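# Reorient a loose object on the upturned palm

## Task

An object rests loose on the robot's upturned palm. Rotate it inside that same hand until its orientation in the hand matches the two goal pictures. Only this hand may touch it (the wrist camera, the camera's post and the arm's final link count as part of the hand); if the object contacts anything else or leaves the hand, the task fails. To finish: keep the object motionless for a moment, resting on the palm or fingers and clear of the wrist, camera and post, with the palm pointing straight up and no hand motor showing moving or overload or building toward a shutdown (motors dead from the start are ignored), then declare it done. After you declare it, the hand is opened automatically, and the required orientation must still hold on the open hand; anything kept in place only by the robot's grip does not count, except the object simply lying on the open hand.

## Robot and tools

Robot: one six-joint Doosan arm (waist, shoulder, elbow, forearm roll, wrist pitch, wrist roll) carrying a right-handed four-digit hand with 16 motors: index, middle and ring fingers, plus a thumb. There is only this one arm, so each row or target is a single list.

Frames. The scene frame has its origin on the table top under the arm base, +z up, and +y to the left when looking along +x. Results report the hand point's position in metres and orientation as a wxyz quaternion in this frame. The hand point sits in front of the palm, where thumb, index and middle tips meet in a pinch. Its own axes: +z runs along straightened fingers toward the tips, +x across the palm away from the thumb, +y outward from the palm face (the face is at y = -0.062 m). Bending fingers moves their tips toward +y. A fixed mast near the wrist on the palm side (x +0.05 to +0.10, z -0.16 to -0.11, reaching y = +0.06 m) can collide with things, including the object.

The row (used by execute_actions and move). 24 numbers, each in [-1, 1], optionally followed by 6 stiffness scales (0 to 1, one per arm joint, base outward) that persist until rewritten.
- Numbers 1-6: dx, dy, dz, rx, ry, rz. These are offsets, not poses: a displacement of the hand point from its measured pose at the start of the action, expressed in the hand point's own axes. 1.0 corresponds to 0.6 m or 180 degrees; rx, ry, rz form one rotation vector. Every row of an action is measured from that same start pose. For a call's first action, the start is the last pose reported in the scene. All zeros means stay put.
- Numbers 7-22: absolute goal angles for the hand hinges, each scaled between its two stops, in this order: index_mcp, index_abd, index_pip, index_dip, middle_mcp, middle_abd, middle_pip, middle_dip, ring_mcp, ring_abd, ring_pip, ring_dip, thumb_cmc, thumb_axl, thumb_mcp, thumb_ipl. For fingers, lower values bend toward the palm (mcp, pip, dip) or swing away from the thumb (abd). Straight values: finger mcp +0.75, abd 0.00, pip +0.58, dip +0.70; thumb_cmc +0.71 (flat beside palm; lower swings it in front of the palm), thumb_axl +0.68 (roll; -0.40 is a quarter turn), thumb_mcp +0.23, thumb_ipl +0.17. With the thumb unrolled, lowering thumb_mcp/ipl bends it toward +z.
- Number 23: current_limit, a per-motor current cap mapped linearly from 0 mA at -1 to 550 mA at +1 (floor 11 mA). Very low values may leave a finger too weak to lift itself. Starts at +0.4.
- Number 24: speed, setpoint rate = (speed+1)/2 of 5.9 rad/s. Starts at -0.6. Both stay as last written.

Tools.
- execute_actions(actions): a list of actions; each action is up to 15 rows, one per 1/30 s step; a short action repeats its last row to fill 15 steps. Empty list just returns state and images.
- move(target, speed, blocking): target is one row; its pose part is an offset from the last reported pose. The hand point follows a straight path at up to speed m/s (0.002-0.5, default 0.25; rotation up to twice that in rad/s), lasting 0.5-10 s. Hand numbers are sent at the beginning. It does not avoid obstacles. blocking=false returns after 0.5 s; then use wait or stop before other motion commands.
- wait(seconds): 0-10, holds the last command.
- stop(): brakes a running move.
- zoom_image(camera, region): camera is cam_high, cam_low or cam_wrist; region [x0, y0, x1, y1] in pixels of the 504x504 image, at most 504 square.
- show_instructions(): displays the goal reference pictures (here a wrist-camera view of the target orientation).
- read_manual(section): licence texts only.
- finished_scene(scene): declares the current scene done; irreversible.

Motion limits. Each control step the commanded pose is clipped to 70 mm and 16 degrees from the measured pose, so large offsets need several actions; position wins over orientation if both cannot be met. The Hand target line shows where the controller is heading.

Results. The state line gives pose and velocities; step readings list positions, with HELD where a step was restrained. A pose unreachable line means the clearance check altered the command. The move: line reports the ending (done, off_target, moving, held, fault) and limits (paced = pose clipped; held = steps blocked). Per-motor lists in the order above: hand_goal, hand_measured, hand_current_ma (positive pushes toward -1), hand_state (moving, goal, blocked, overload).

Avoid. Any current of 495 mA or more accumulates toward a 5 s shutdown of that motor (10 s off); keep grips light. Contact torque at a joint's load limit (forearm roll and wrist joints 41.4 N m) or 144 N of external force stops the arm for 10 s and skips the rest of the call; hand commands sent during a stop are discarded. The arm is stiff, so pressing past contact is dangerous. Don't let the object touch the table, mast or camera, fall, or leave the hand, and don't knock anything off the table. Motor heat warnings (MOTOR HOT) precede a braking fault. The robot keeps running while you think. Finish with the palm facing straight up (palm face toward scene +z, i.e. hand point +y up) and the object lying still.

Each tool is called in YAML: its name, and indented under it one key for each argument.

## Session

show_instructions:

move:
  target: [0,0,0,0,0,0,0.6,0,0.5,0.6,0.6,0,0.5,0.6,0.6,0,0.5,0.6,0.6,0.68,0.23,0.17,0.4,-0.6]

Reference images for this scene: goal picture from the wrist camera place, goal picture looking into the palm.

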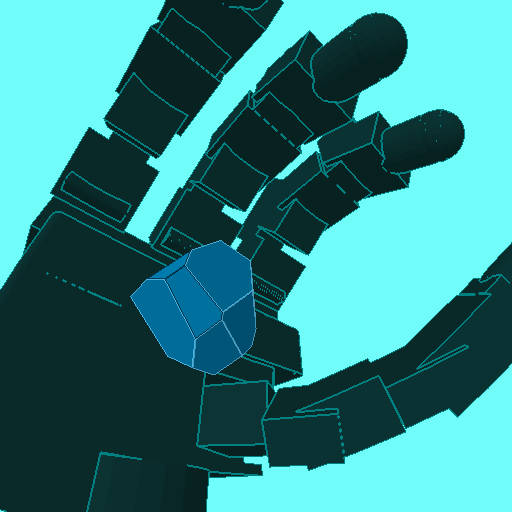

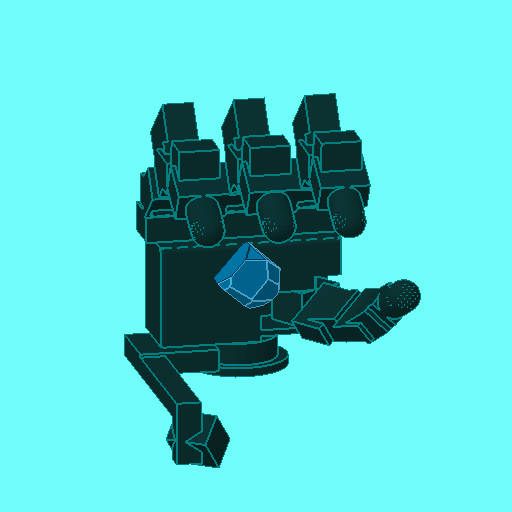

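Scene clock: 1.00 s.
end_effector_position=(+0.7091, +0.0047, +0.5385) hand_goal=(+0.600, +0.000, +0.500, +0.600, +0.600, +0.000, +0.500, +0.600, +0.600, +0.000, +0.500, +0.600, +0.600, +0.680, +0.230, +0.170) hand_measured=(+0.610, +0.000, +0.500, +0.598, +0.610, +0.000, +0.500, +0.598, +0.610, +0.000, +0.500, +0.598, +0.610, +0.678, +0.230, +0.168) hand_current_ma=(+58, +0, +5, -11, +54, +0, +5, -11, +54, +0, +5, -11, +56, -14, -6, -12) hand_state=(goal, goal, goal, goal, goal, goal, goal, goal, goal, goal, goal, goal, goal, goal, goal, goal) hand_current_limit=0.40 hand_speed=-0.60 end_effector_quat_wxyz=(+0.693, +0.709, +0.094, +0.092) end_effector_velocity=(+0.001, +0.000, -0.000) end_effector_angular_velocity=(+0.000, +0.002, +0.001)
Joint positions: [ 0.288  0.414  1.755 -1.522  1.605 -0.97 ]
Joint velocities: [ 0.     0.001 -0.     0.    -0.001 -0.001]
Hand target: +0.709, +0.005, +0.538; +0.693, +0.709, +0.094, +0.092
Off the commanded pose: 0.000 m, 0 deg.
Joint stiffness scale: [1. 1. 1. 1. 1. 1.]
move: done
camera_calibration (this result's frames):
cam_wrist: T_world_to_cam=[[-0.73348, -0.199277, 0.649843, 0.202251], [-0.610548, 0.61334, -0.501044, 0.653039], [-0.298729, -0.764266, -0.57154, 0.645329], [0, 0, 0, 1]] pos_world=[0.739836, 0.132972, 0.564601]

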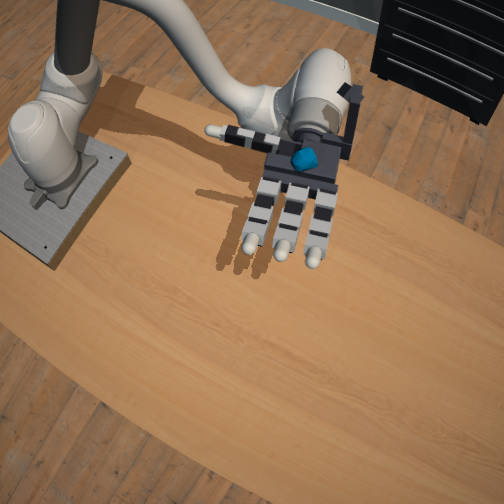

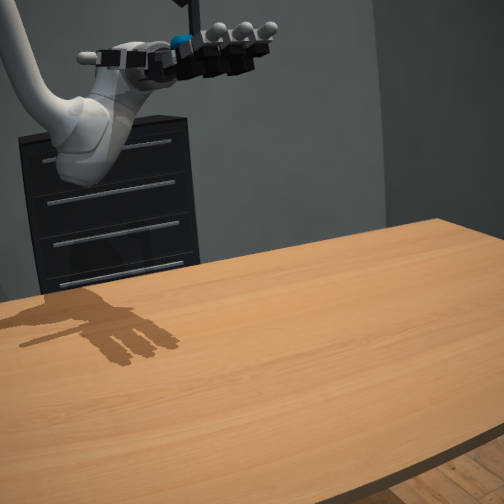

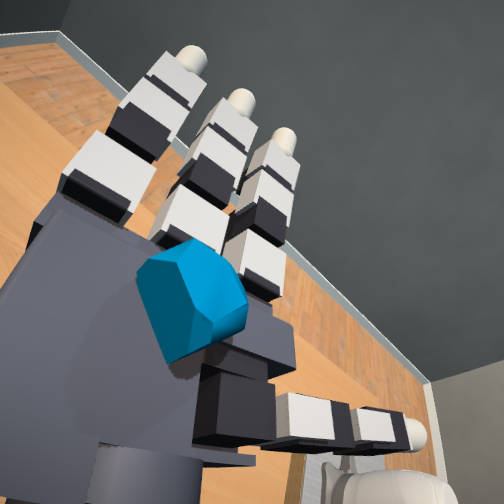

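zoom_image:
  camera: "cam_wrist"
  region: [90,200,290,400]

zoom_image:
  camera: "cam_high"
  region: [255,110,355,210]

Region (90, 200, 290, 400) of cam_wrist's 504x504 image, scaled by 2.520, with more detail than that image has.

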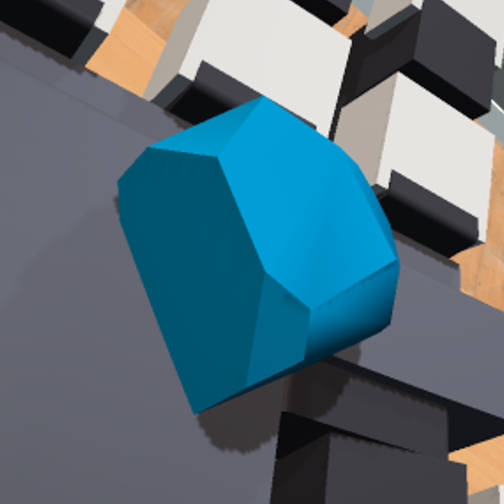

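Region (255, 110, 355, 210) of cam_high's 504x504 image, scaled by 5.040, with more detail than that image has.

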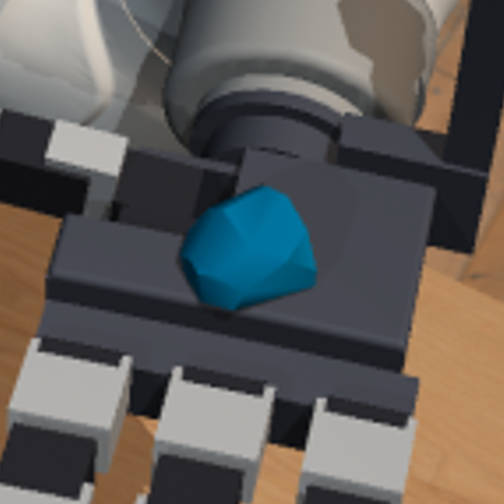

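move:
  target: [0,0,0,0,0,0,0.5,0,0.2,0,-0.2,0.5,-0.3,-0.45,0.5,0,0.2,0,0.5,0.68,0.23,0.17,0.4,-0.6]

move:
  target: [0,0,0,0,0,0,0.5,0,0.2,0,-0.46,0.5,-0.3,-0.45,0.5,0,0.2,0,0.5,0.68,0.23,0.17,0.2,-0.85]

Scene clock: 17.60 s.
end_effector_position=(+0.7091, +0.0047, +0.5385) hand_goal=(+0.500, +0.000, +0.200, +0.000, -0.200, +0.500, -0.300, -0.450, +0.500, +0.000, +0.200, +0.000, +0.500, +0.680, +0.230, +0.170) hand_measured=(+0.508, +0.002, +0.200, +0.002, -0.194, +0.498, -0.300, -0.448, +0.524, +0.000, +0.208, +0.002, +0.528, +0.678, +0.230, +0.168) hand_current_ma=(+48, +14, -3, +13, +38, -7, +5, +11, +134, +0, +38, +14, +145, -14, -6, -12) hand_state=(goal, goal, goal, goal, goal, goal, goal, goal, blocked, goal, goal, goal, blocked, goal, goal, goal) hand_current_limit=0.40 hand_speed=-0.60 end_effector_quat_wxyz=(+0.693, +0.709, +0.094, +0.092) end_effector_velocity=(-0.000, -0.000, +0.000) end_effector_angular_velocity=(+0.000, -0.002, -0.000)
Joint positions: [ 0.288  0.414  1.755 -1.522  1.605 -0.97 ]
Joint velocities: [-0.    -0.    -0.    -0.     0.     0.002]
Hand target: +0.709, +0.005, +0.538; +0.693, +0.709, +0.094, +0.092
Off the commanded pose: 0.000 m, 0 deg.
Joint stiffness scale: [1. 1. 1. 1. 1. 1.]
move: done
camera_calibration (this result's frames):
cam_wrist: T_world_to_cam=[[-0.73348, -0.199277, 0.649843, 0.202251], [-0.610548, 0.61334, -0.501044, 0.653039], [-0.298728, -0.764266, -0.57154, 0.645329], [0, 0, 0, 1]] pos_world=[0.739836, 0.132972, 0.564601]

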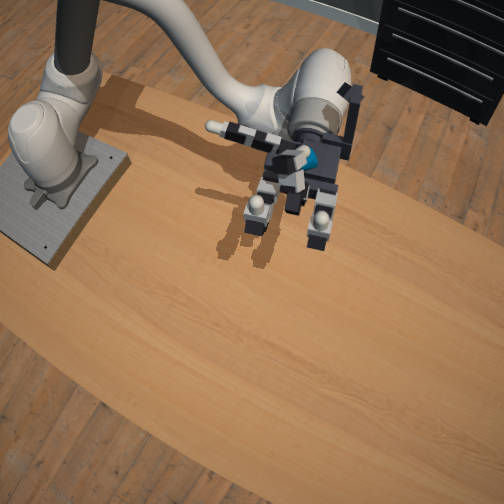

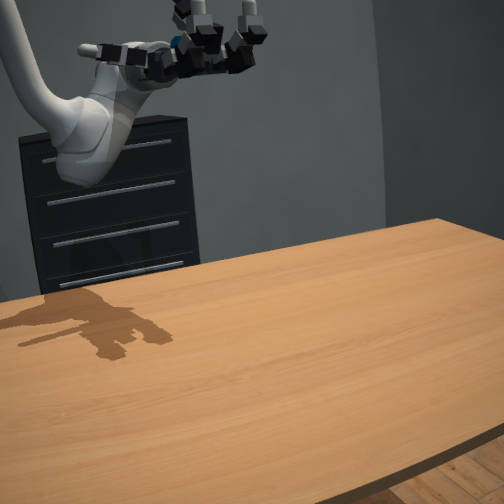

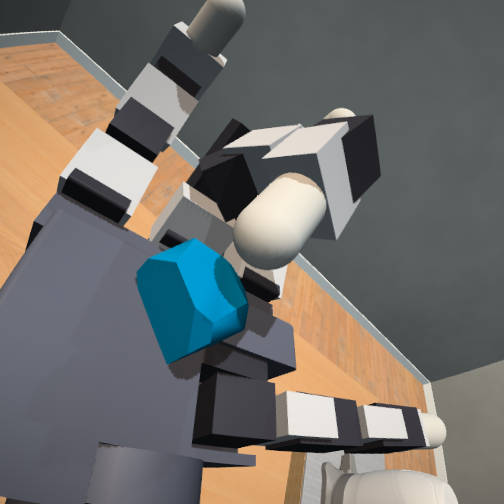

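Scene clock: 18.43 s.
end_effector_position=(+0.7091, +0.0047, +0.5385) hand_goal=(+0.500, +0.000, +0.200, +0.000, -0.460, +0.500, -0.300, -0.450, +0.500, +0.000, +0.200, +0.000, +0.500, +0.680, +0.230, +0.170) hand_measured=(+0.508, +0.002, +0.200, +0.002, -0.360, +0.498, -0.284, -0.446, +0.524, +0.000, +0.208, +0.002, +0.528, +0.678, +0.230, +0.168) hand_current_ma=(+48, +14, -3, +13, +330, -7, +84, +22, +134, +0, +38, +14, +145, -14, -6, -12) hand_state=(goal, goal, goal, goal, blocked, goal, goal, goal, blocked, goal, goal, goal, blocked, goal, goal, goal) hand_current_limit=0.20 hand_speed=-0.85 end_effector_quat_wxyz=(+0.693, +0.709, +0.094, +0.092) end_effector_velocity=(+0.000, +0.000, +0.000) end_effector_angular_velocity=(+0.000, -0.001, +0.000)
Joint positions: [ 0.288  0.414  1.755 -1.522  1.605 -0.97 ]
Joint velocities: [-0.    -0.    -0.001 -0.    -0.    -0.   ]
Hand target: +0.709, +0.005, +0.538; +0.693, +0.709, +0.094, +0.092
Off the commanded pose: 0.000 m, 0 deg.
Joint stiffness scale: [1. 1. 1. 1. 1. 1.]
move: done
camera_calibration (this result's frames):
cam_wrist: T_world_to_cam=[[-0.73348, -0.199277, 0.649843, 0.202251], [-0.610548, 0.61334, -0.501044, 0.653039], [-0.298729, -0.764266, -0.57154, 0.645329], [0, 0, 0, 1]] pos_world=[0.739836, 0.132972, 0.564601]

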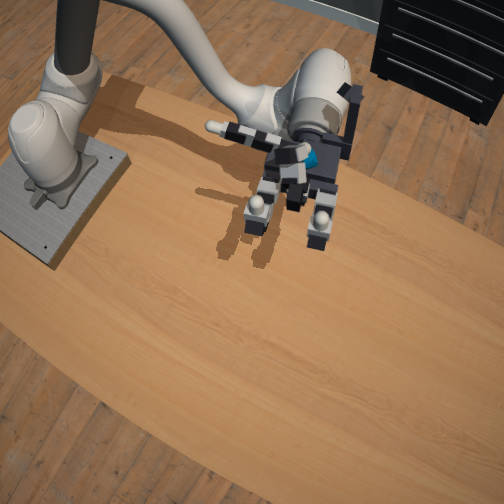

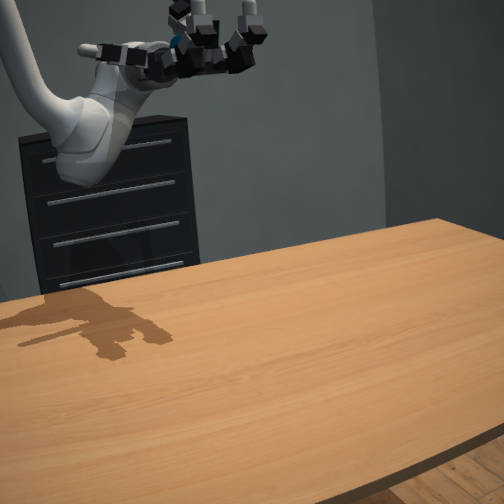

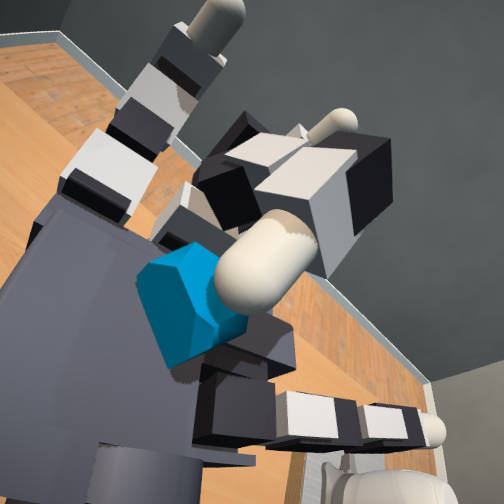

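move:
  target: [0,0,0,0,0,0,0.5,0,0.2,0,-0.375,0.5,-0.29,-0.45,-0.08,-0.2,-0.66,-0.65,0.5,0.68,0.23,0.17,0.4,-0.6]

move:
  target: [0,0,0,0,0,0,0.5,0,0.2,0,-0.375,0.5,-0.29,-0.45,-0.2,-1,-0.66,-0.65,0.5,0.68,0.23,0.17,0.4,-0.85]

Scene clock: 27.00 s.
end_effector_position=(+0.7091, +0.0047, +0.5385) hand_goal=(+0.500, +0.000, +0.200, +0.000, -0.374, +0.500, -0.290, -0.450, -0.080, -0.200, -0.660, -0.650, +0.500, +0.680, +0.230, +0.170) hand_measured=(+0.510, +0.002, +0.200, +0.002, -0.358, +0.498, -0.282, -0.446, -0.072, -0.198, -0.660, -0.648, +0.528, +0.678, +0.230, +0.168) hand_current_ma=(+48, +14, -3, +13, +85, -7, +48, +22, +50, +13, +2, +12, +145, -14, -6, -12) hand_state=(goal, goal, goal, goal, goal, goal, goal, goal, goal, goal, goal, goal, blocked, goal, goal, goal) hand_current_limit=0.40 hand_speed=-0.60 end_effector_quat_wxyz=(+0.693, +0.709, +0.094, +0.092) end_effector_velocity=(+0.000, -0.000, -0.001) end_effector_angular_velocity=(-0.000, +0.003, +0.001)
Joint positions: [ 0.288  0.414  1.755 -1.522  1.605 -0.97 ]
Joint velocities: [-0.     0.001  0.001 -0.    -0.001 -0.001]
Hand target: +0.709, +0.005, +0.538; +0.693, +0.709, +0.094, +0.092
Off the commanded pose: 0.000 m, 0 deg.
Joint stiffness scale: [1. 1. 1. 1. 1. 1.]
move: done
camera_calibration (this result's frames):
cam_wrist: T_world_to_cam=[[-0.73348, -0.199277, 0.649843, 0.202251], [-0.610548, 0.61334, -0.501044, 0.653039], [-0.298728, -0.764266, -0.57154, 0.645329], [0, 0, 0, 1]] pos_world=[0.739836, 0.132972, 0.564601]

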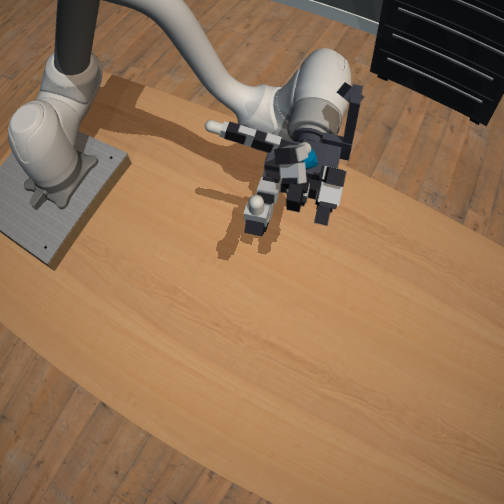

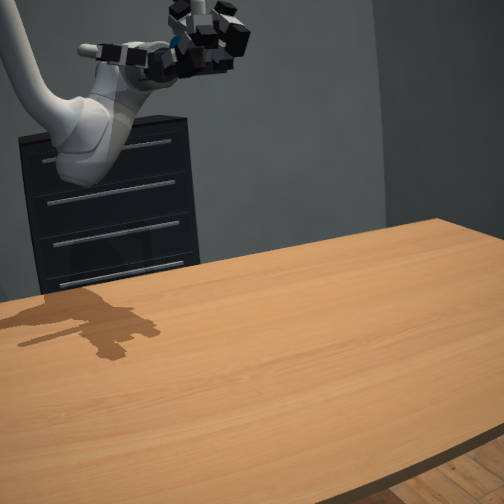

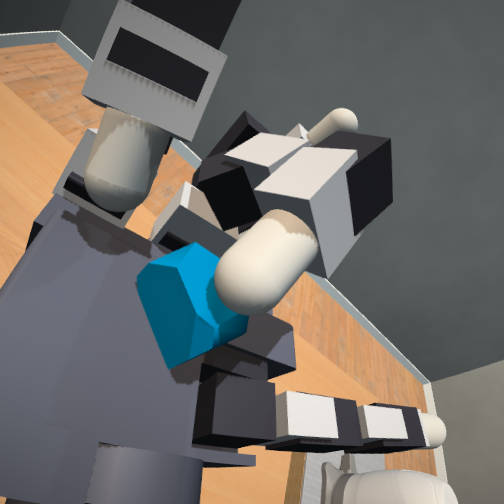

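Scene clock: 29.13 s.
end_effector_position=(+0.7091, +0.0047, +0.5385) hand_goal=(+0.500, +0.000, +0.200, +0.000, -0.374, +0.500, -0.290, -0.450, -0.200, -1.000, -0.660, -0.650, +0.500, +0.680, +0.230, +0.170) hand_measured=(+0.510, +0.002, +0.200, +0.002, -0.358, +0.498, -0.282, -0.446, -0.194, -0.998, -0.660, -0.648, +0.528, +0.678, +0.230, +0.168) hand_current_ma=(+48, +14, -3, +13, +85, -7, +48, +22, +33, +7, +2, +12, +145, -14, -6, -12) hand_state=(goal, goal, goal, goal, goal, goal, goal, goal, goal, goal, goal, goal, blocked, goal, goal, goal) hand_current_limit=0.40 hand_speed=-0.85 end_effector_quat_wxyz=(+0.693, +0.709, +0.094, +0.092) end_effector_velocity=(-0.000, +0.000, +0.000) end_effector_angular_velocity=(+0.000, -0.001, +0.000)
Joint positions: [ 0.288  0.414  1.755 -1.522  1.605 -0.97 ]
Joint velocities: [ 0.    -0.    -0.    -0.    -0.     0.001]
Hand target: +0.709, +0.005, +0.538; +0.693, +0.709, +0.094, +0.092
Off the commanded pose: 0.000 m, 0 deg.
Joint stiffness scale: [1. 1. 1. 1. 1. 1.]
move: done
camera_calibration (this result's frames):
cam_wrist: T_world_to_cam=[[-0.73348, -0.199277, 0.649843, 0.202251], [-0.610548, 0.61334, -0.501044, 0.653039], [-0.298728, -0.764266, -0.57154, 0.645329], [0, 0, 0, 1]] pos_world=[0.739836, 0.132972, 0.564601]

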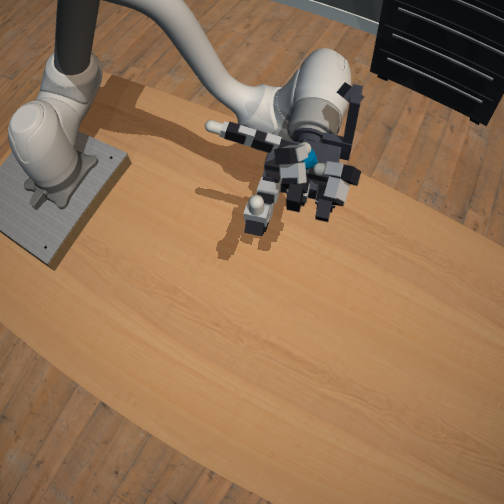

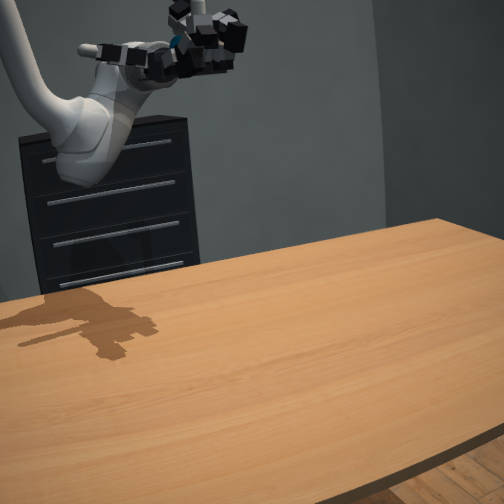

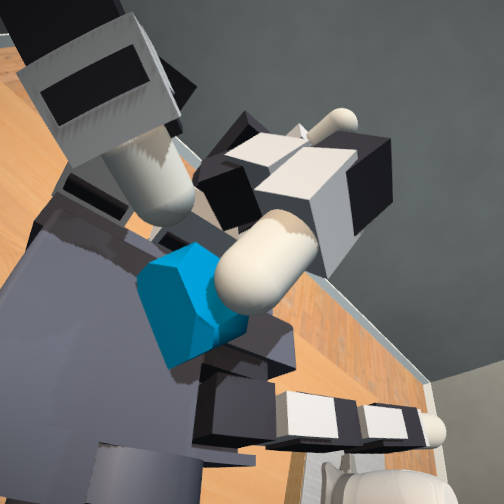

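move:
  target: [0,0,0,0,0,0,0.5,0,0.2,0,-0.375,0.5,-0.29,-0.45,-0.55,-1,-0.25,-0.3,0.5,0.68,0.23,0.17,0.4,-0.7]

move:
  target: [0,0,0,0,0,0,0.5,0,0.2,0,-0.375,0.5,-0.29,-0.45,-0.5,-1,-0.6,-0.5,0.5,0.68,0.23,0.17,0.4,-0.88]

move:
  target: [0,0,0,0,0,0,0.5,0,0.2,0,-0.375,0.5,-0.29,-0.45,-0.4,-1,-0.85,-0.6,0.5,0.68,0.23,0.17,0.4,-0.88]

Scene clock: 38.27 s.
end_effector_position=(+0.7091, +0.0047, +0.5385) hand_goal=(+0.500, +0.000, +0.200, +0.000, -0.374, +0.500, -0.290, -0.450, -0.550, -1.000, -0.250, -0.300, +0.500, +0.680, +0.230, +0.170) hand_measured=(+0.510, +0.002, +0.200, +0.002, -0.358, +0.498, -0.282, -0.446, -0.550, -1.000, -0.256, -0.302, +0.528, +0.678, +0.230, +0.168) hand_current_ma=(+48, +14, -3, +13, +85, -7, +48, +22, +3, +1, -29, -16, +145, -14, -6, -12) hand_state=(goal, goal, goal, goal, goal, goal, goal, goal, goal, goal, goal, goal, blocked, goal, goal, goal) hand_current_limit=0.40 hand_speed=-0.70 end_effector_quat_wxyz=(+0.693, +0.709, +0.094, +0.092) end_effector_velocity=(+0.000, -0.000, -0.000) end_effector_angular_velocity=(+0.001, +0.000, +0.001)
Joint positions: [ 0.288  0.414  1.755 -1.522  1.605 -0.97 ]
Joint velocities: [-0.     0.    -0.    -0.    -0.002 -0.   ]
Hand target: +0.709, +0.005, +0.538; +0.693, +0.709, +0.094, +0.092
Off the commanded pose: 0.000 m, 0 deg.
Joint stiffness scale: [1. 1. 1. 1. 1. 1.]
move: done
camera_calibration (this result's frames):
cam_wrist: T_world_to_cam=[[-0.73348, -0.199277, 0.649843, 0.202251], [-0.610548, 0.61334, -0.501044, 0.653039], [-0.298729, -0.764266, -0.57154, 0.645329], [0, 0, 0, 1]] pos_world=[0.739836, 0.132972, 0.564601]

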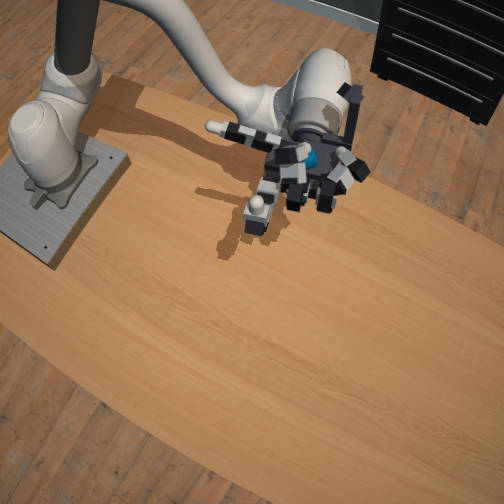

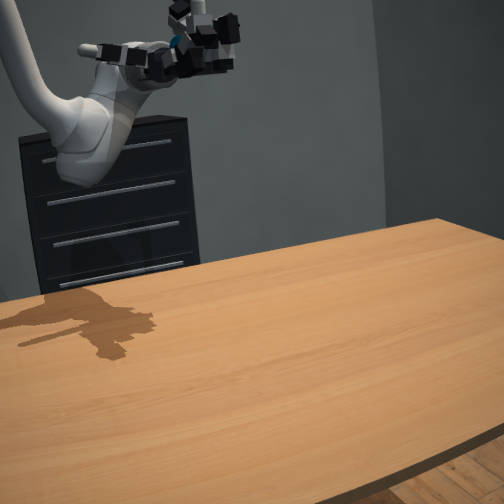

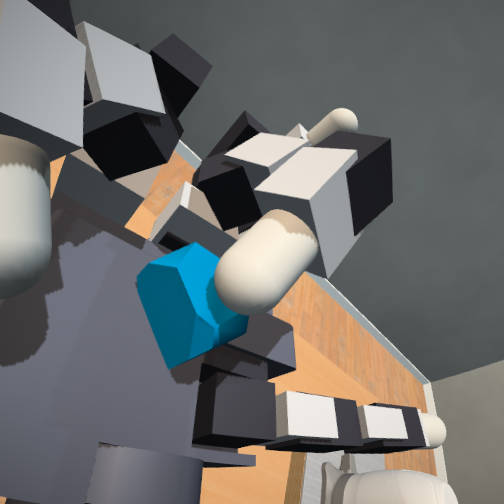

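Scene clock: 39.70 s.
end_effector_position=(+0.7091, +0.0047, +0.5385) hand_goal=(+0.500, +0.000, +0.200, +0.000, -0.374, +0.500, -0.290, -0.450, -0.500, -1.000, -0.600, -0.500, +0.500, +0.680, +0.230, +0.170) hand_measured=(+0.510, +0.002, +0.200, +0.002, -0.358, +0.498, -0.282, -0.446, -0.506, -1.000, -0.598, -0.498, +0.528, +0.678, +0.230, +0.168) hand_current_ma=(+48, +14, -3, +13, +85, -7, +48, +22, -31, +1, +8, +13, +145, -14, -6, -12) hand_state=(goal, goal, goal, goal, goal, goal, goal, goal, goal, goal, goal, goal, blocked, goal, goal, goal) hand_current_limit=0.40 hand_speed=-0.88 end_effector_quat_wxyz=(+0.693, +0.709, +0.094, +0.092) end_effector_velocity=(-0.000, +0.000, -0.000) end_effector_angular_velocity=(-0.001, +0.001, -0.001)
Joint positions: [ 0.288  0.414  1.755 -1.522  1.605 -0.97 ]
Joint velocities: [ 0.     0.001  0.001 -0.     0.001 -0.001]
Hand target: +0.709, +0.005, +0.538; +0.693, +0.709, +0.094, +0.092
Off the commanded pose: 0.000 m, 0 deg.
Joint stiffness scale: [1. 1. 1. 1. 1. 1.]
move: done
camera_calibration (this result's frames):
cam_wrist: T_world_to_cam=[[-0.733479, -0.199277, 0.649844, 0.202251], [-0.610548, 0.61334, -0.501044, 0.653039], [-0.298729, -0.764266, -0.57154, 0.645329], [0, 0, 0, 1]] pos_world=[0.739836, 0.132972, 0.564601]

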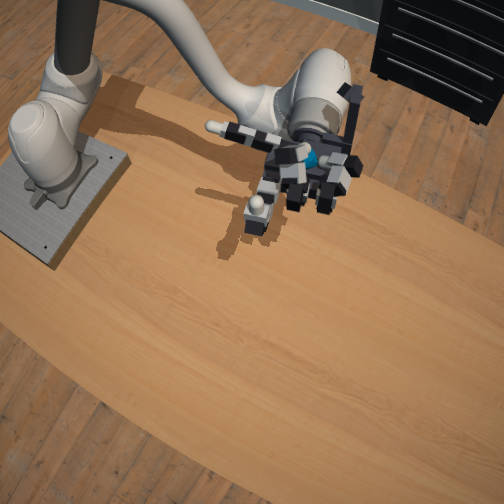

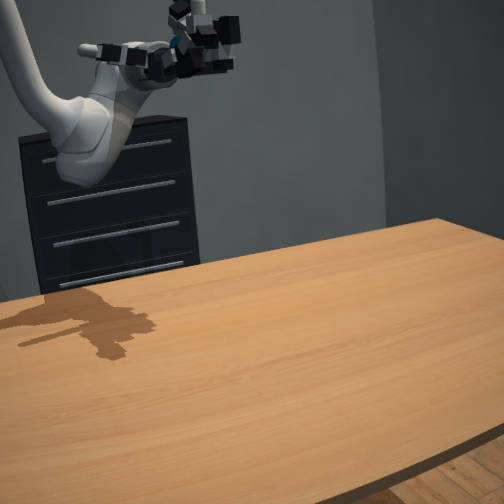

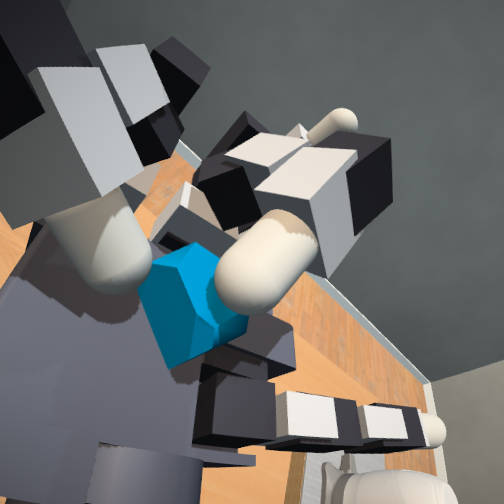

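Scene clock: 40.80 s.
end_effector_position=(+0.7091, +0.0047, +0.5385) hand_goal=(+0.500, +0.000, +0.200, +0.000, -0.374, +0.500, -0.290, -0.450, -0.400, -1.000, -0.850, -0.600, +0.500, +0.680, +0.230, +0.170) hand_measured=(+0.510, +0.002, +0.200, +0.002, -0.358, +0.498, -0.282, -0.446, -0.404, -1.000, -0.846, -0.596, +0.528, +0.678, +0.230, +0.168) hand_current_ma=(+48, +14, -3, +13, +85, -7, +48, +22, -18, +1, +17, +18, +145, -14, -6, -12) hand_state=(goal, goal, goal, goal, goal, goal, goal, goal, goal, goal, goal, goal, blocked, goal, goal, goal) hand_current_limit=0.40 hand_speed=-0.88 end_effector_quat_wxyz=(+0.693, +0.709, +0.094, +0.092) end_effector_velocity=(-0.000, +0.000, +0.000) end_effector_angular_velocity=(+0.000, -0.002, +0.000)
Joint positions: [ 0.288  0.414  1.755 -1.522  1.605 -0.97 ]
Joint velocities: [ 0.    -0.    -0.    -0.     0.     0.001]
Hand target: +0.709, +0.005, +0.538; +0.693, +0.709, +0.094, +0.092
Off the commanded pose: 0.000 m, 0 deg.
Joint stiffness scale: [1. 1. 1. 1. 1. 1.]
move: done
camera_calibration (this result's frames):
cam_wrist: T_world_to_cam=[[-0.73348, -0.199277, 0.649843, 0.202251], [-0.610548, 0.61334, -0.501044, 0.653039], [-0.298728, -0.764266, -0.57154, 0.645329], [0, 0, 0, 1]] pos_world=[0.739836, 0.132972, 0.564601]

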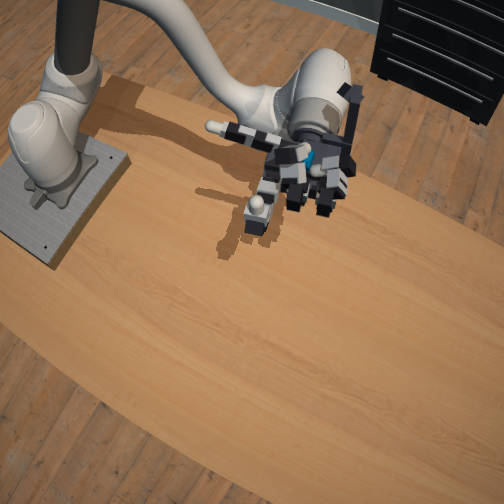

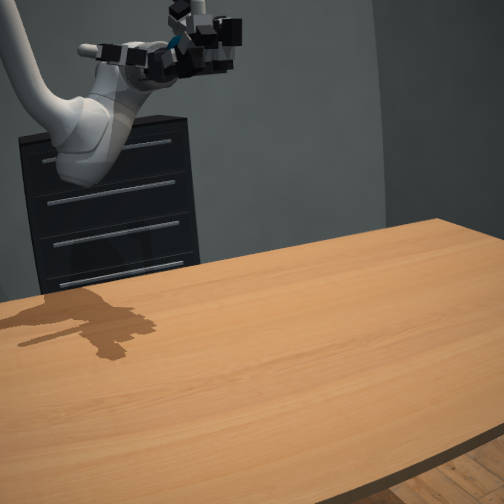

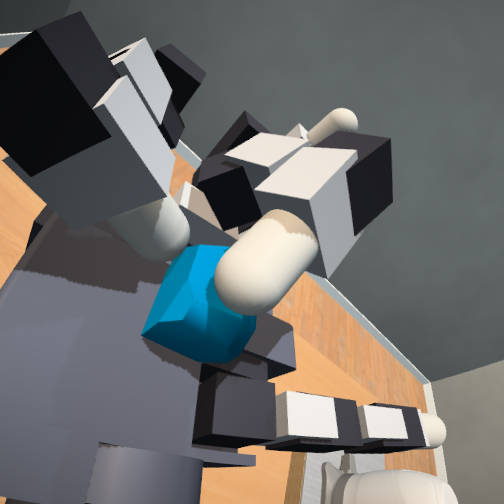

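Rotated ~45°. Push a bit more, then look.

move:
  target: [0,0,0,0,0,0,0.5,0,0.2,0,-0.375,0.5,-0.29,-0.45,-0.4,-1,-1,-0.5,0.5,0.68,0.23,0.17,0.4,-0.88]

move:
  target: [0,0,0,0,0,0,0.5,0,0.2,0,0.1,0.5,-0.29,-0.45,-0.4,-1,-0.3,-0.3,0.5,0.68,0.23,0.17,0.4,-0.7]

zoom_image:
  camera: "cam_wrist"
  region: [90,200,290,400]

Scene clock: 47.93 s.
end_effector_position=(+0.7091, +0.0047, +0.5385) hand_goal=(+0.500, +0.000, +0.200, +0.000, -0.374, +0.500, -0.290, -0.450, -0.400, -1.000, -1.000, -0.500, +0.500, +0.680, +0.230, +0.170) hand_measured=(+0.510, +0.002, +0.200, +0.002, -0.358, +0.498, -0.282, -0.446, -0.388, -1.000, -0.954, -0.500, +0.528, +0.678, +0.230, +0.168) hand_current_ma=(+48, +14, -3, +13, +85, -7, +48, +22, +73, +1, +233, +0, +145, -14, -6, -12) hand_state=(goal, goal, goal, goal, goal, goal, goal, goal, goal, goal, blocked, goal, blocked, goal, goal, goal) hand_current_limit=0.40 hand_speed=-0.88 end_effector_quat_wxyz=(+0.693, +0.709, +0.094, +0.092) end_effector_velocity=(+0.000, +0.000, +0.000) end_effector_angular_velocity=(+0.000, +0.001, +0.001)
Joint positions: [ 0.288  0.414  1.755 -1.522  1.605 -0.97 ]
Joint velocities: [ 0.    -0.    -0.     0.    -0.    -0.001]
Hand target: +0.709, +0.005, +0.538; +0.693, +0.709, +0.094, +0.092
Off the commanded pose: 0.000 m, 0 deg.
Joint stiffness scale: [1. 1. 1. 1. 1. 1.]
move: done
camera_calibration (this result's frames):
cam_wrist: T_world_to_cam=[[-0.73348, -0.199277, 0.649843, 0.202251], [-0.610548, 0.61334, -0.501044, 0.653039], [-0.298729, -0.764266, -0.57154, 0.645329], [0, 0, 0, 1]] pos_world=[0.739836, 0.132972, 0.564601]

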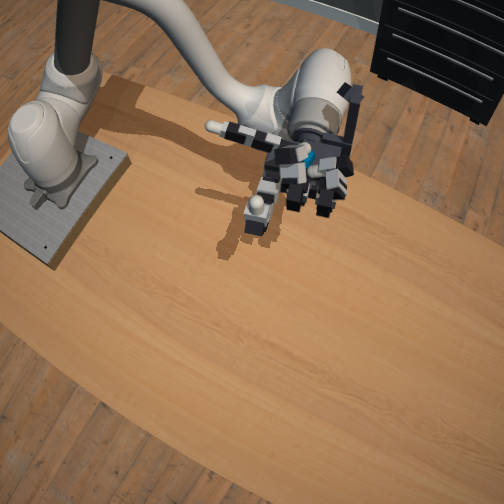

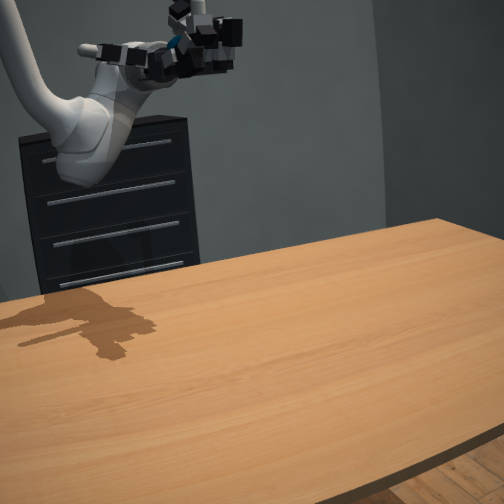

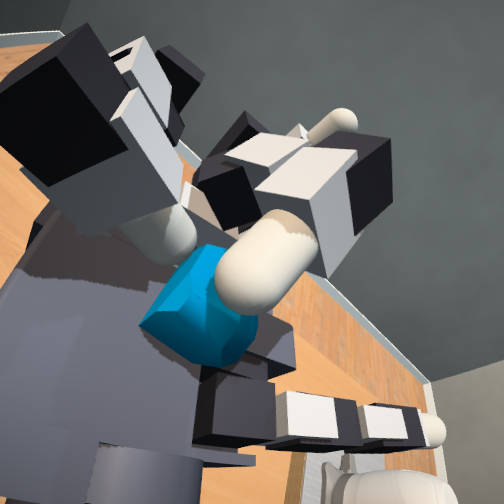

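Scene clock: 49.17 s.
end_effector_position=(+0.7091, +0.0047, +0.5385) hand_goal=(+0.500, +0.000, +0.200, +0.000, +0.100, +0.500, -0.290, -0.450, -0.400, -1.000, -0.300, -0.300, +0.500, +0.680, +0.230, +0.170) hand_measured=(+0.510, +0.002, +0.200, +0.002, +0.104, +0.498, -0.290, -0.448, -0.398, -1.000, -0.306, -0.302, +0.528, +0.678, +0.230, +0.168) hand_current_ma=(+48, +14, -3, +13, +18, -7, +5, +11, +10, +0, -27, -16, +145, -14, -6, -12) hand_state=(goal, goal, goal, goal, goal, goal, goal, goal, goal, goal, goal, goal, blocked, goal, goal, goal) hand_current_limit=0.40 hand_speed=-0.70 end_effector_quat_wxyz=(+0.693, +0.709, +0.094, +0.092) end_effector_velocity=(-0.000, +0.000, -0.000) end_effector_angular_velocity=(-0.000, +0.001, +0.000)
Joint positions: [ 0.288  0.414  1.755 -1.522  1.605 -0.97 ]
Joint velocities: [ 0.    -0.     0.001 -0.    -0.     0.   ]
Hand target: +0.709, +0.005, +0.538; +0.693, +0.709, +0.094, +0.092
Off the commanded pose: 0.000 m, 0 deg.
Joint stiffness scale: [1. 1. 1. 1. 1. 1.]
move: done
camera_calibration (this result's frames):
cam_wrist: T_world_to_cam=[[-0.73348, -0.199277, 0.649843, 0.202251], [-0.610548, 0.61334, -0.501044, 0.653039], [-0.298729, -0.764266, -0.57154, 0.645329], [0, 0, 0, 1]] pos_world=[0.739836, 0.132972, 0.564601]

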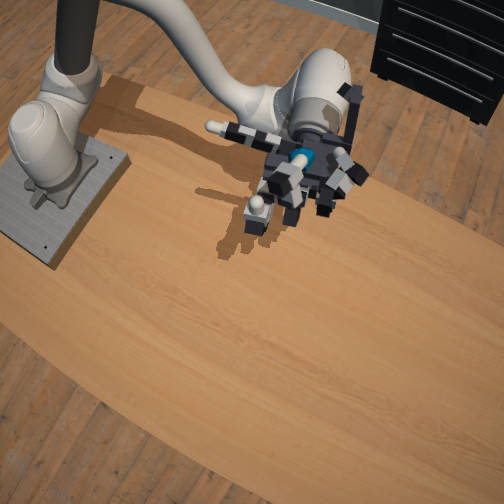

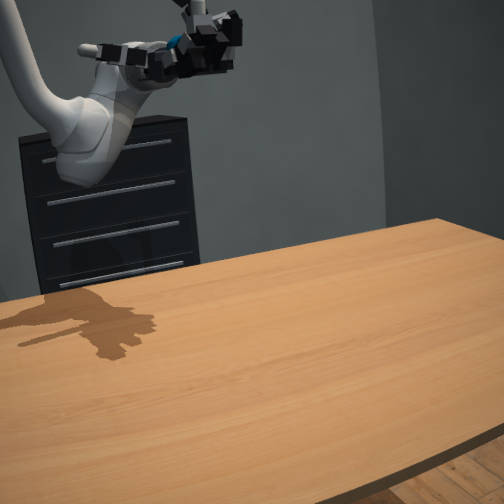

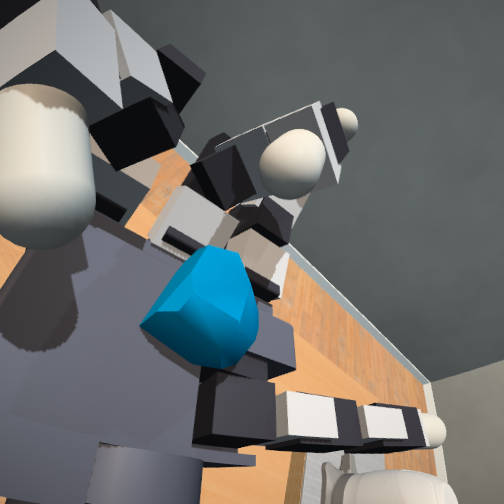

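Region (90, 200, 290, 400) of cam_wrist's 504x504 image, scaled by 2.520, with more detail than that image has.

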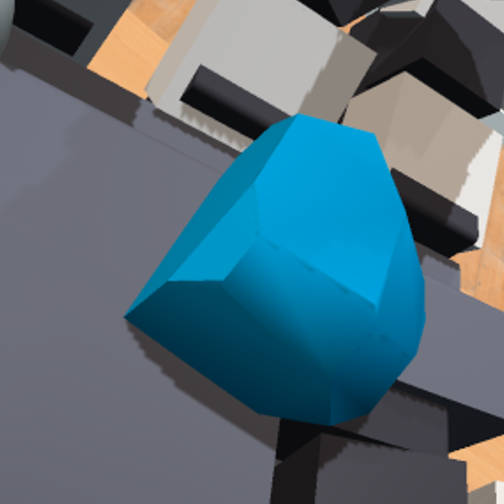

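move:
  target: [0,0,0,0,0,0,0.5,0,0.2,0,-0.375,0.5,-0.29,-0.45,-0.52,-1,-0.4,-0.15,0.5,0.68,0.23,0.17,0.4,-0.8]

move:
  target: [0,0,0,0,0,0,0.5,0,0.2,0,-0.375,0.5,-0.29,-0.45,-0.5,-1,-0.72,-0.2,0.5,0.68,0.23,0.17,0.4,-0.88]

move:
  target: [0,0,0,0,0,0,0.5,0,0.2,0,-0.375,0.5,-0.29,-0.45,-0.5,-1,-0.72,-0.4,0.5,0.68,0.23,0.17,0.4,-0.9]

Scene clock: 57.90 s.
end_effector_position=(+0.7091, +0.0047, +0.5385) hand_goal=(+0.500, +0.000, +0.200, +0.000, -0.374, +0.500, -0.290, -0.450, -0.520, -1.000, -0.400, -0.150, +0.500, +0.680, +0.230, +0.170) hand_measured=(+0.510, +0.002, +0.200, +0.002, -0.352, +0.498, -0.288, -0.448, -0.520, -1.000, -0.398, -0.152, +0.528, +0.678, +0.230, +0.168) hand_current_ma=(+48, +14, -3, +13, +123, -7, +15, +11, +3, +0, +7, -17, +145, -14, -6, -12) hand_state=(goal, goal, goal, goal, blocked, goal, goal, goal, goal, goal, goal, goal, blocked, goal, goal, goal) hand_current_limit=0.40 hand_speed=-0.80 end_effector_quat_wxyz=(+0.693, +0.709, +0.094, +0.092) end_effector_velocity=(+0.000, -0.000, -0.000) end_effector_angular_velocity=(+0.001, -0.000, +0.001)
Joint positions: [ 0.288  0.414  1.755 -1.522  1.605 -0.97 ]
Joint velocities: [ 0.    -0.     0.     0.    -0.001  0.001]
Hand target: +0.709, +0.005, +0.538; +0.693, +0.709, +0.094, +0.092
Off the commanded pose: 0.000 m, 0 deg.
Joint stiffness scale: [1. 1. 1. 1. 1. 1.]
move: done
camera_calibration (this result's frames):
cam_wrist: T_world_to_cam=[[-0.73348, -0.199277, 0.649843, 0.202251], [-0.610548, 0.61334, -0.501044, 0.653039], [-0.298728, -0.764266, -0.57154, 0.645329], [0, 0, 0, 1]] pos_world=[0.739836, 0.132972, 0.564601]

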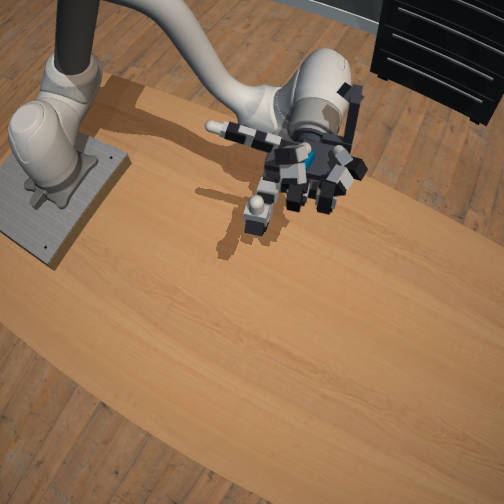

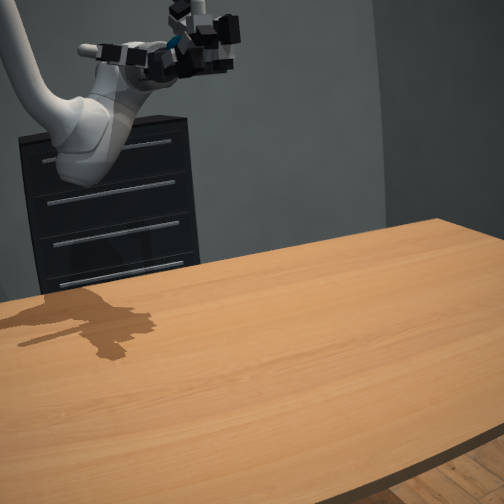

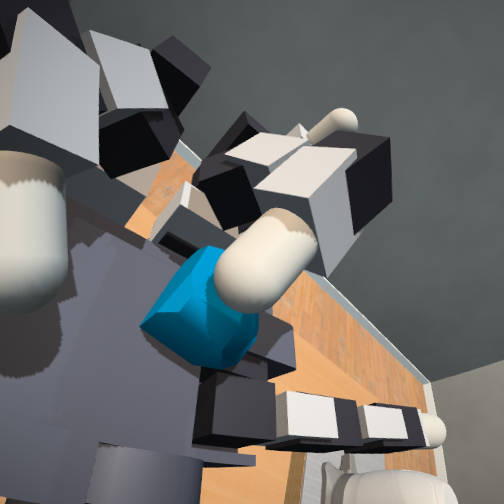

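Scene clock: 59.23 s.
end_effector_position=(+0.7091, +0.0047, +0.5385) hand_goal=(+0.500, +0.000, +0.200, +0.000, -0.374, +0.500, -0.290, -0.450, -0.500, -1.000, -0.720, -0.200, +0.500, +0.680, +0.230, +0.170) hand_measured=(+0.510, +0.002, +0.200, +0.002, -0.352, +0.498, -0.288, -0.448, -0.506, -1.000, -0.718, -0.198, +0.528, +0.678, +0.230, +0.168) hand_current_ma=(+48, +14, -3, +13, +122, -7, +15, +11, -33, +0, +7, +13, +145, -14, -6, -12) hand_state=(goal, goal, goal, goal, blocked, goal, goal, goal, goal, goal, goal, goal, blocked, goal, goal, goal) hand_current_limit=0.40 hand_speed=-0.88 end_effector_quat_wxyz=(+0.693, +0.709, +0.094, +0.092) end_effector_velocity=(+0.000, +0.000, -0.000) end_effector_angular_velocity=(+0.000, +0.001, +0.001)
Joint positions: [ 0.288  0.414  1.755 -1.522  1.605 -0.97 ]
Joint velocities: [ 0.     0.    -0.    -0.    -0.001 -0.001]
Hand target: +0.709, +0.005, +0.538; +0.693, +0.709, +0.094, +0.092
Off the commanded pose: 0.000 m, 0 deg.
Joint stiffness scale: [1. 1. 1. 1. 1. 1.]
move: done
camera_calibration (this result's frames):
cam_wrist: T_world_to_cam=[[-0.73348, -0.199277, 0.649843, 0.202251], [-0.610548, 0.61334, -0.501044, 0.653039], [-0.298728, -0.764266, -0.57154, 0.645329], [0, 0, 0, 1]] pos_world=[0.739836, 0.132972, 0.564601]

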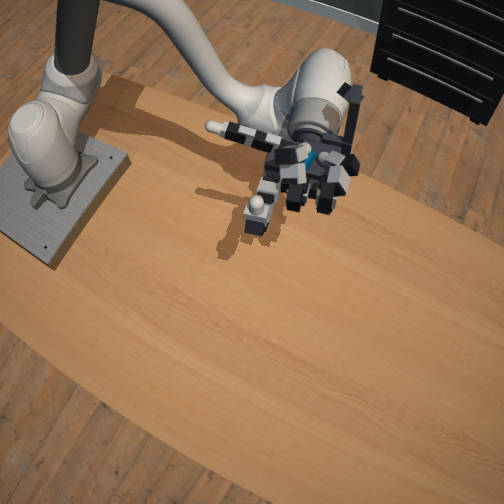

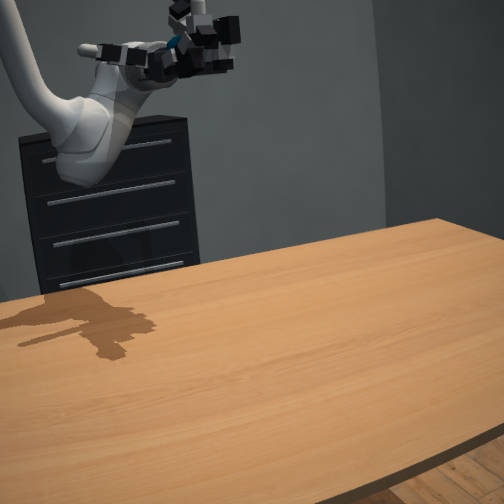

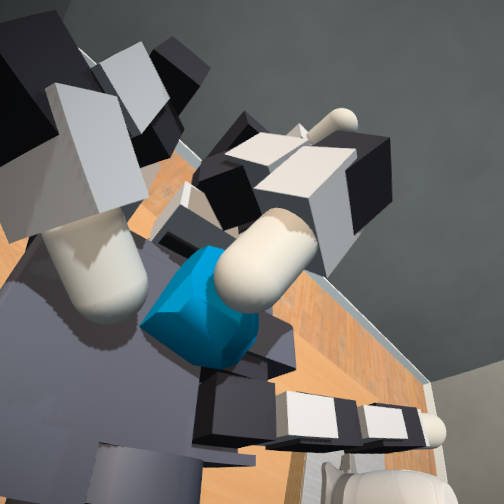

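Scene clock: 60.27 s.
end_effector_position=(+0.7091, +0.0047, +0.5385) hand_goal=(+0.500, +0.000, +0.200, +0.000, -0.374, +0.500, -0.290, -0.450, -0.500, -1.000, -0.720, -0.400, +0.500, +0.680, +0.230, +0.170) hand_measured=(+0.510, +0.002, +0.200, +0.002, -0.352, +0.498, -0.288, -0.448, -0.498, -1.000, -0.714, -0.386, +0.528, +0.678, +0.230, +0.168) hand_current_ma=(+48, +14, -3, +13, +122, -7, +15, +11, +11, +0, +29, +76, +145, -14, -6, -12) hand_state=(goal, goal, goal, goal, blocked, goal, goal, goal, goal, goal, goal, goal, blocked, goal, goal, goal) hand_current_limit=0.40 hand_speed=-0.90 end_effector_quat_wxyz=(+0.693, +0.709, +0.094, +0.092) end_effector_velocity=(+0.000, +0.000, +0.000) end_effector_angular_velocity=(-0.000, +0.001, -0.000)
Joint positions: [ 0.288  0.414  1.755 -1.522  1.605 -0.97 ]
Joint velocities: [-0.    -0.    -0.    -0.     0.    -0.001]
Hand target: +0.709, +0.005, +0.538; +0.693, +0.709, +0.094, +0.092
Off the commanded pose: 0.000 m, 0 deg.
Joint stiffness scale: [1. 1. 1. 1. 1. 1.]
move: done
camera_calibration (this result's frames):
cam_wrist: T_world_to_cam=[[-0.73348, -0.199277, 0.649844, 0.202251], [-0.610548, 0.61334, -0.501044, 0.653039], [-0.298728, -0.764266, -0.57154, 0.645328], [0, 0, 0, 1]] pos_world=[0.739836, 0.132972, 0.564601]

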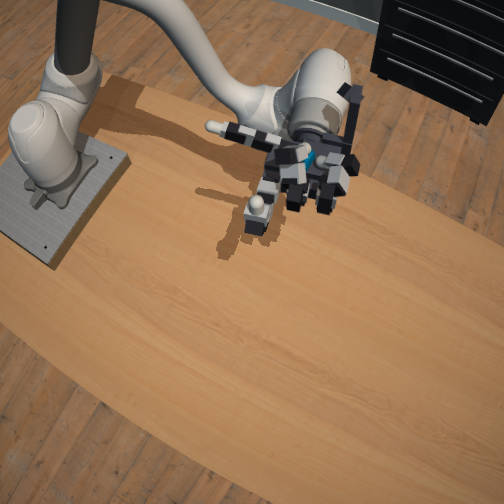

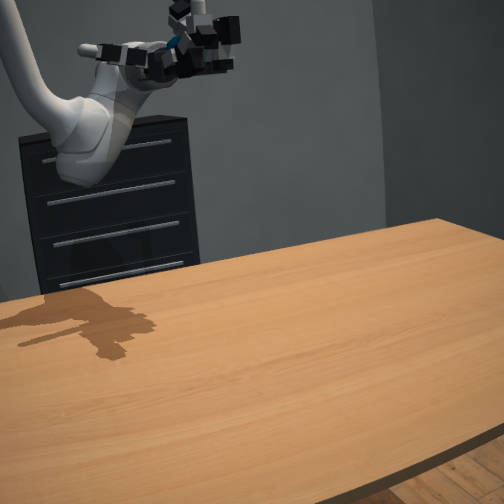

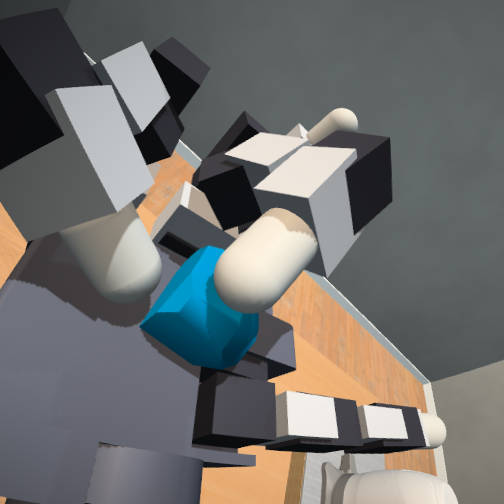

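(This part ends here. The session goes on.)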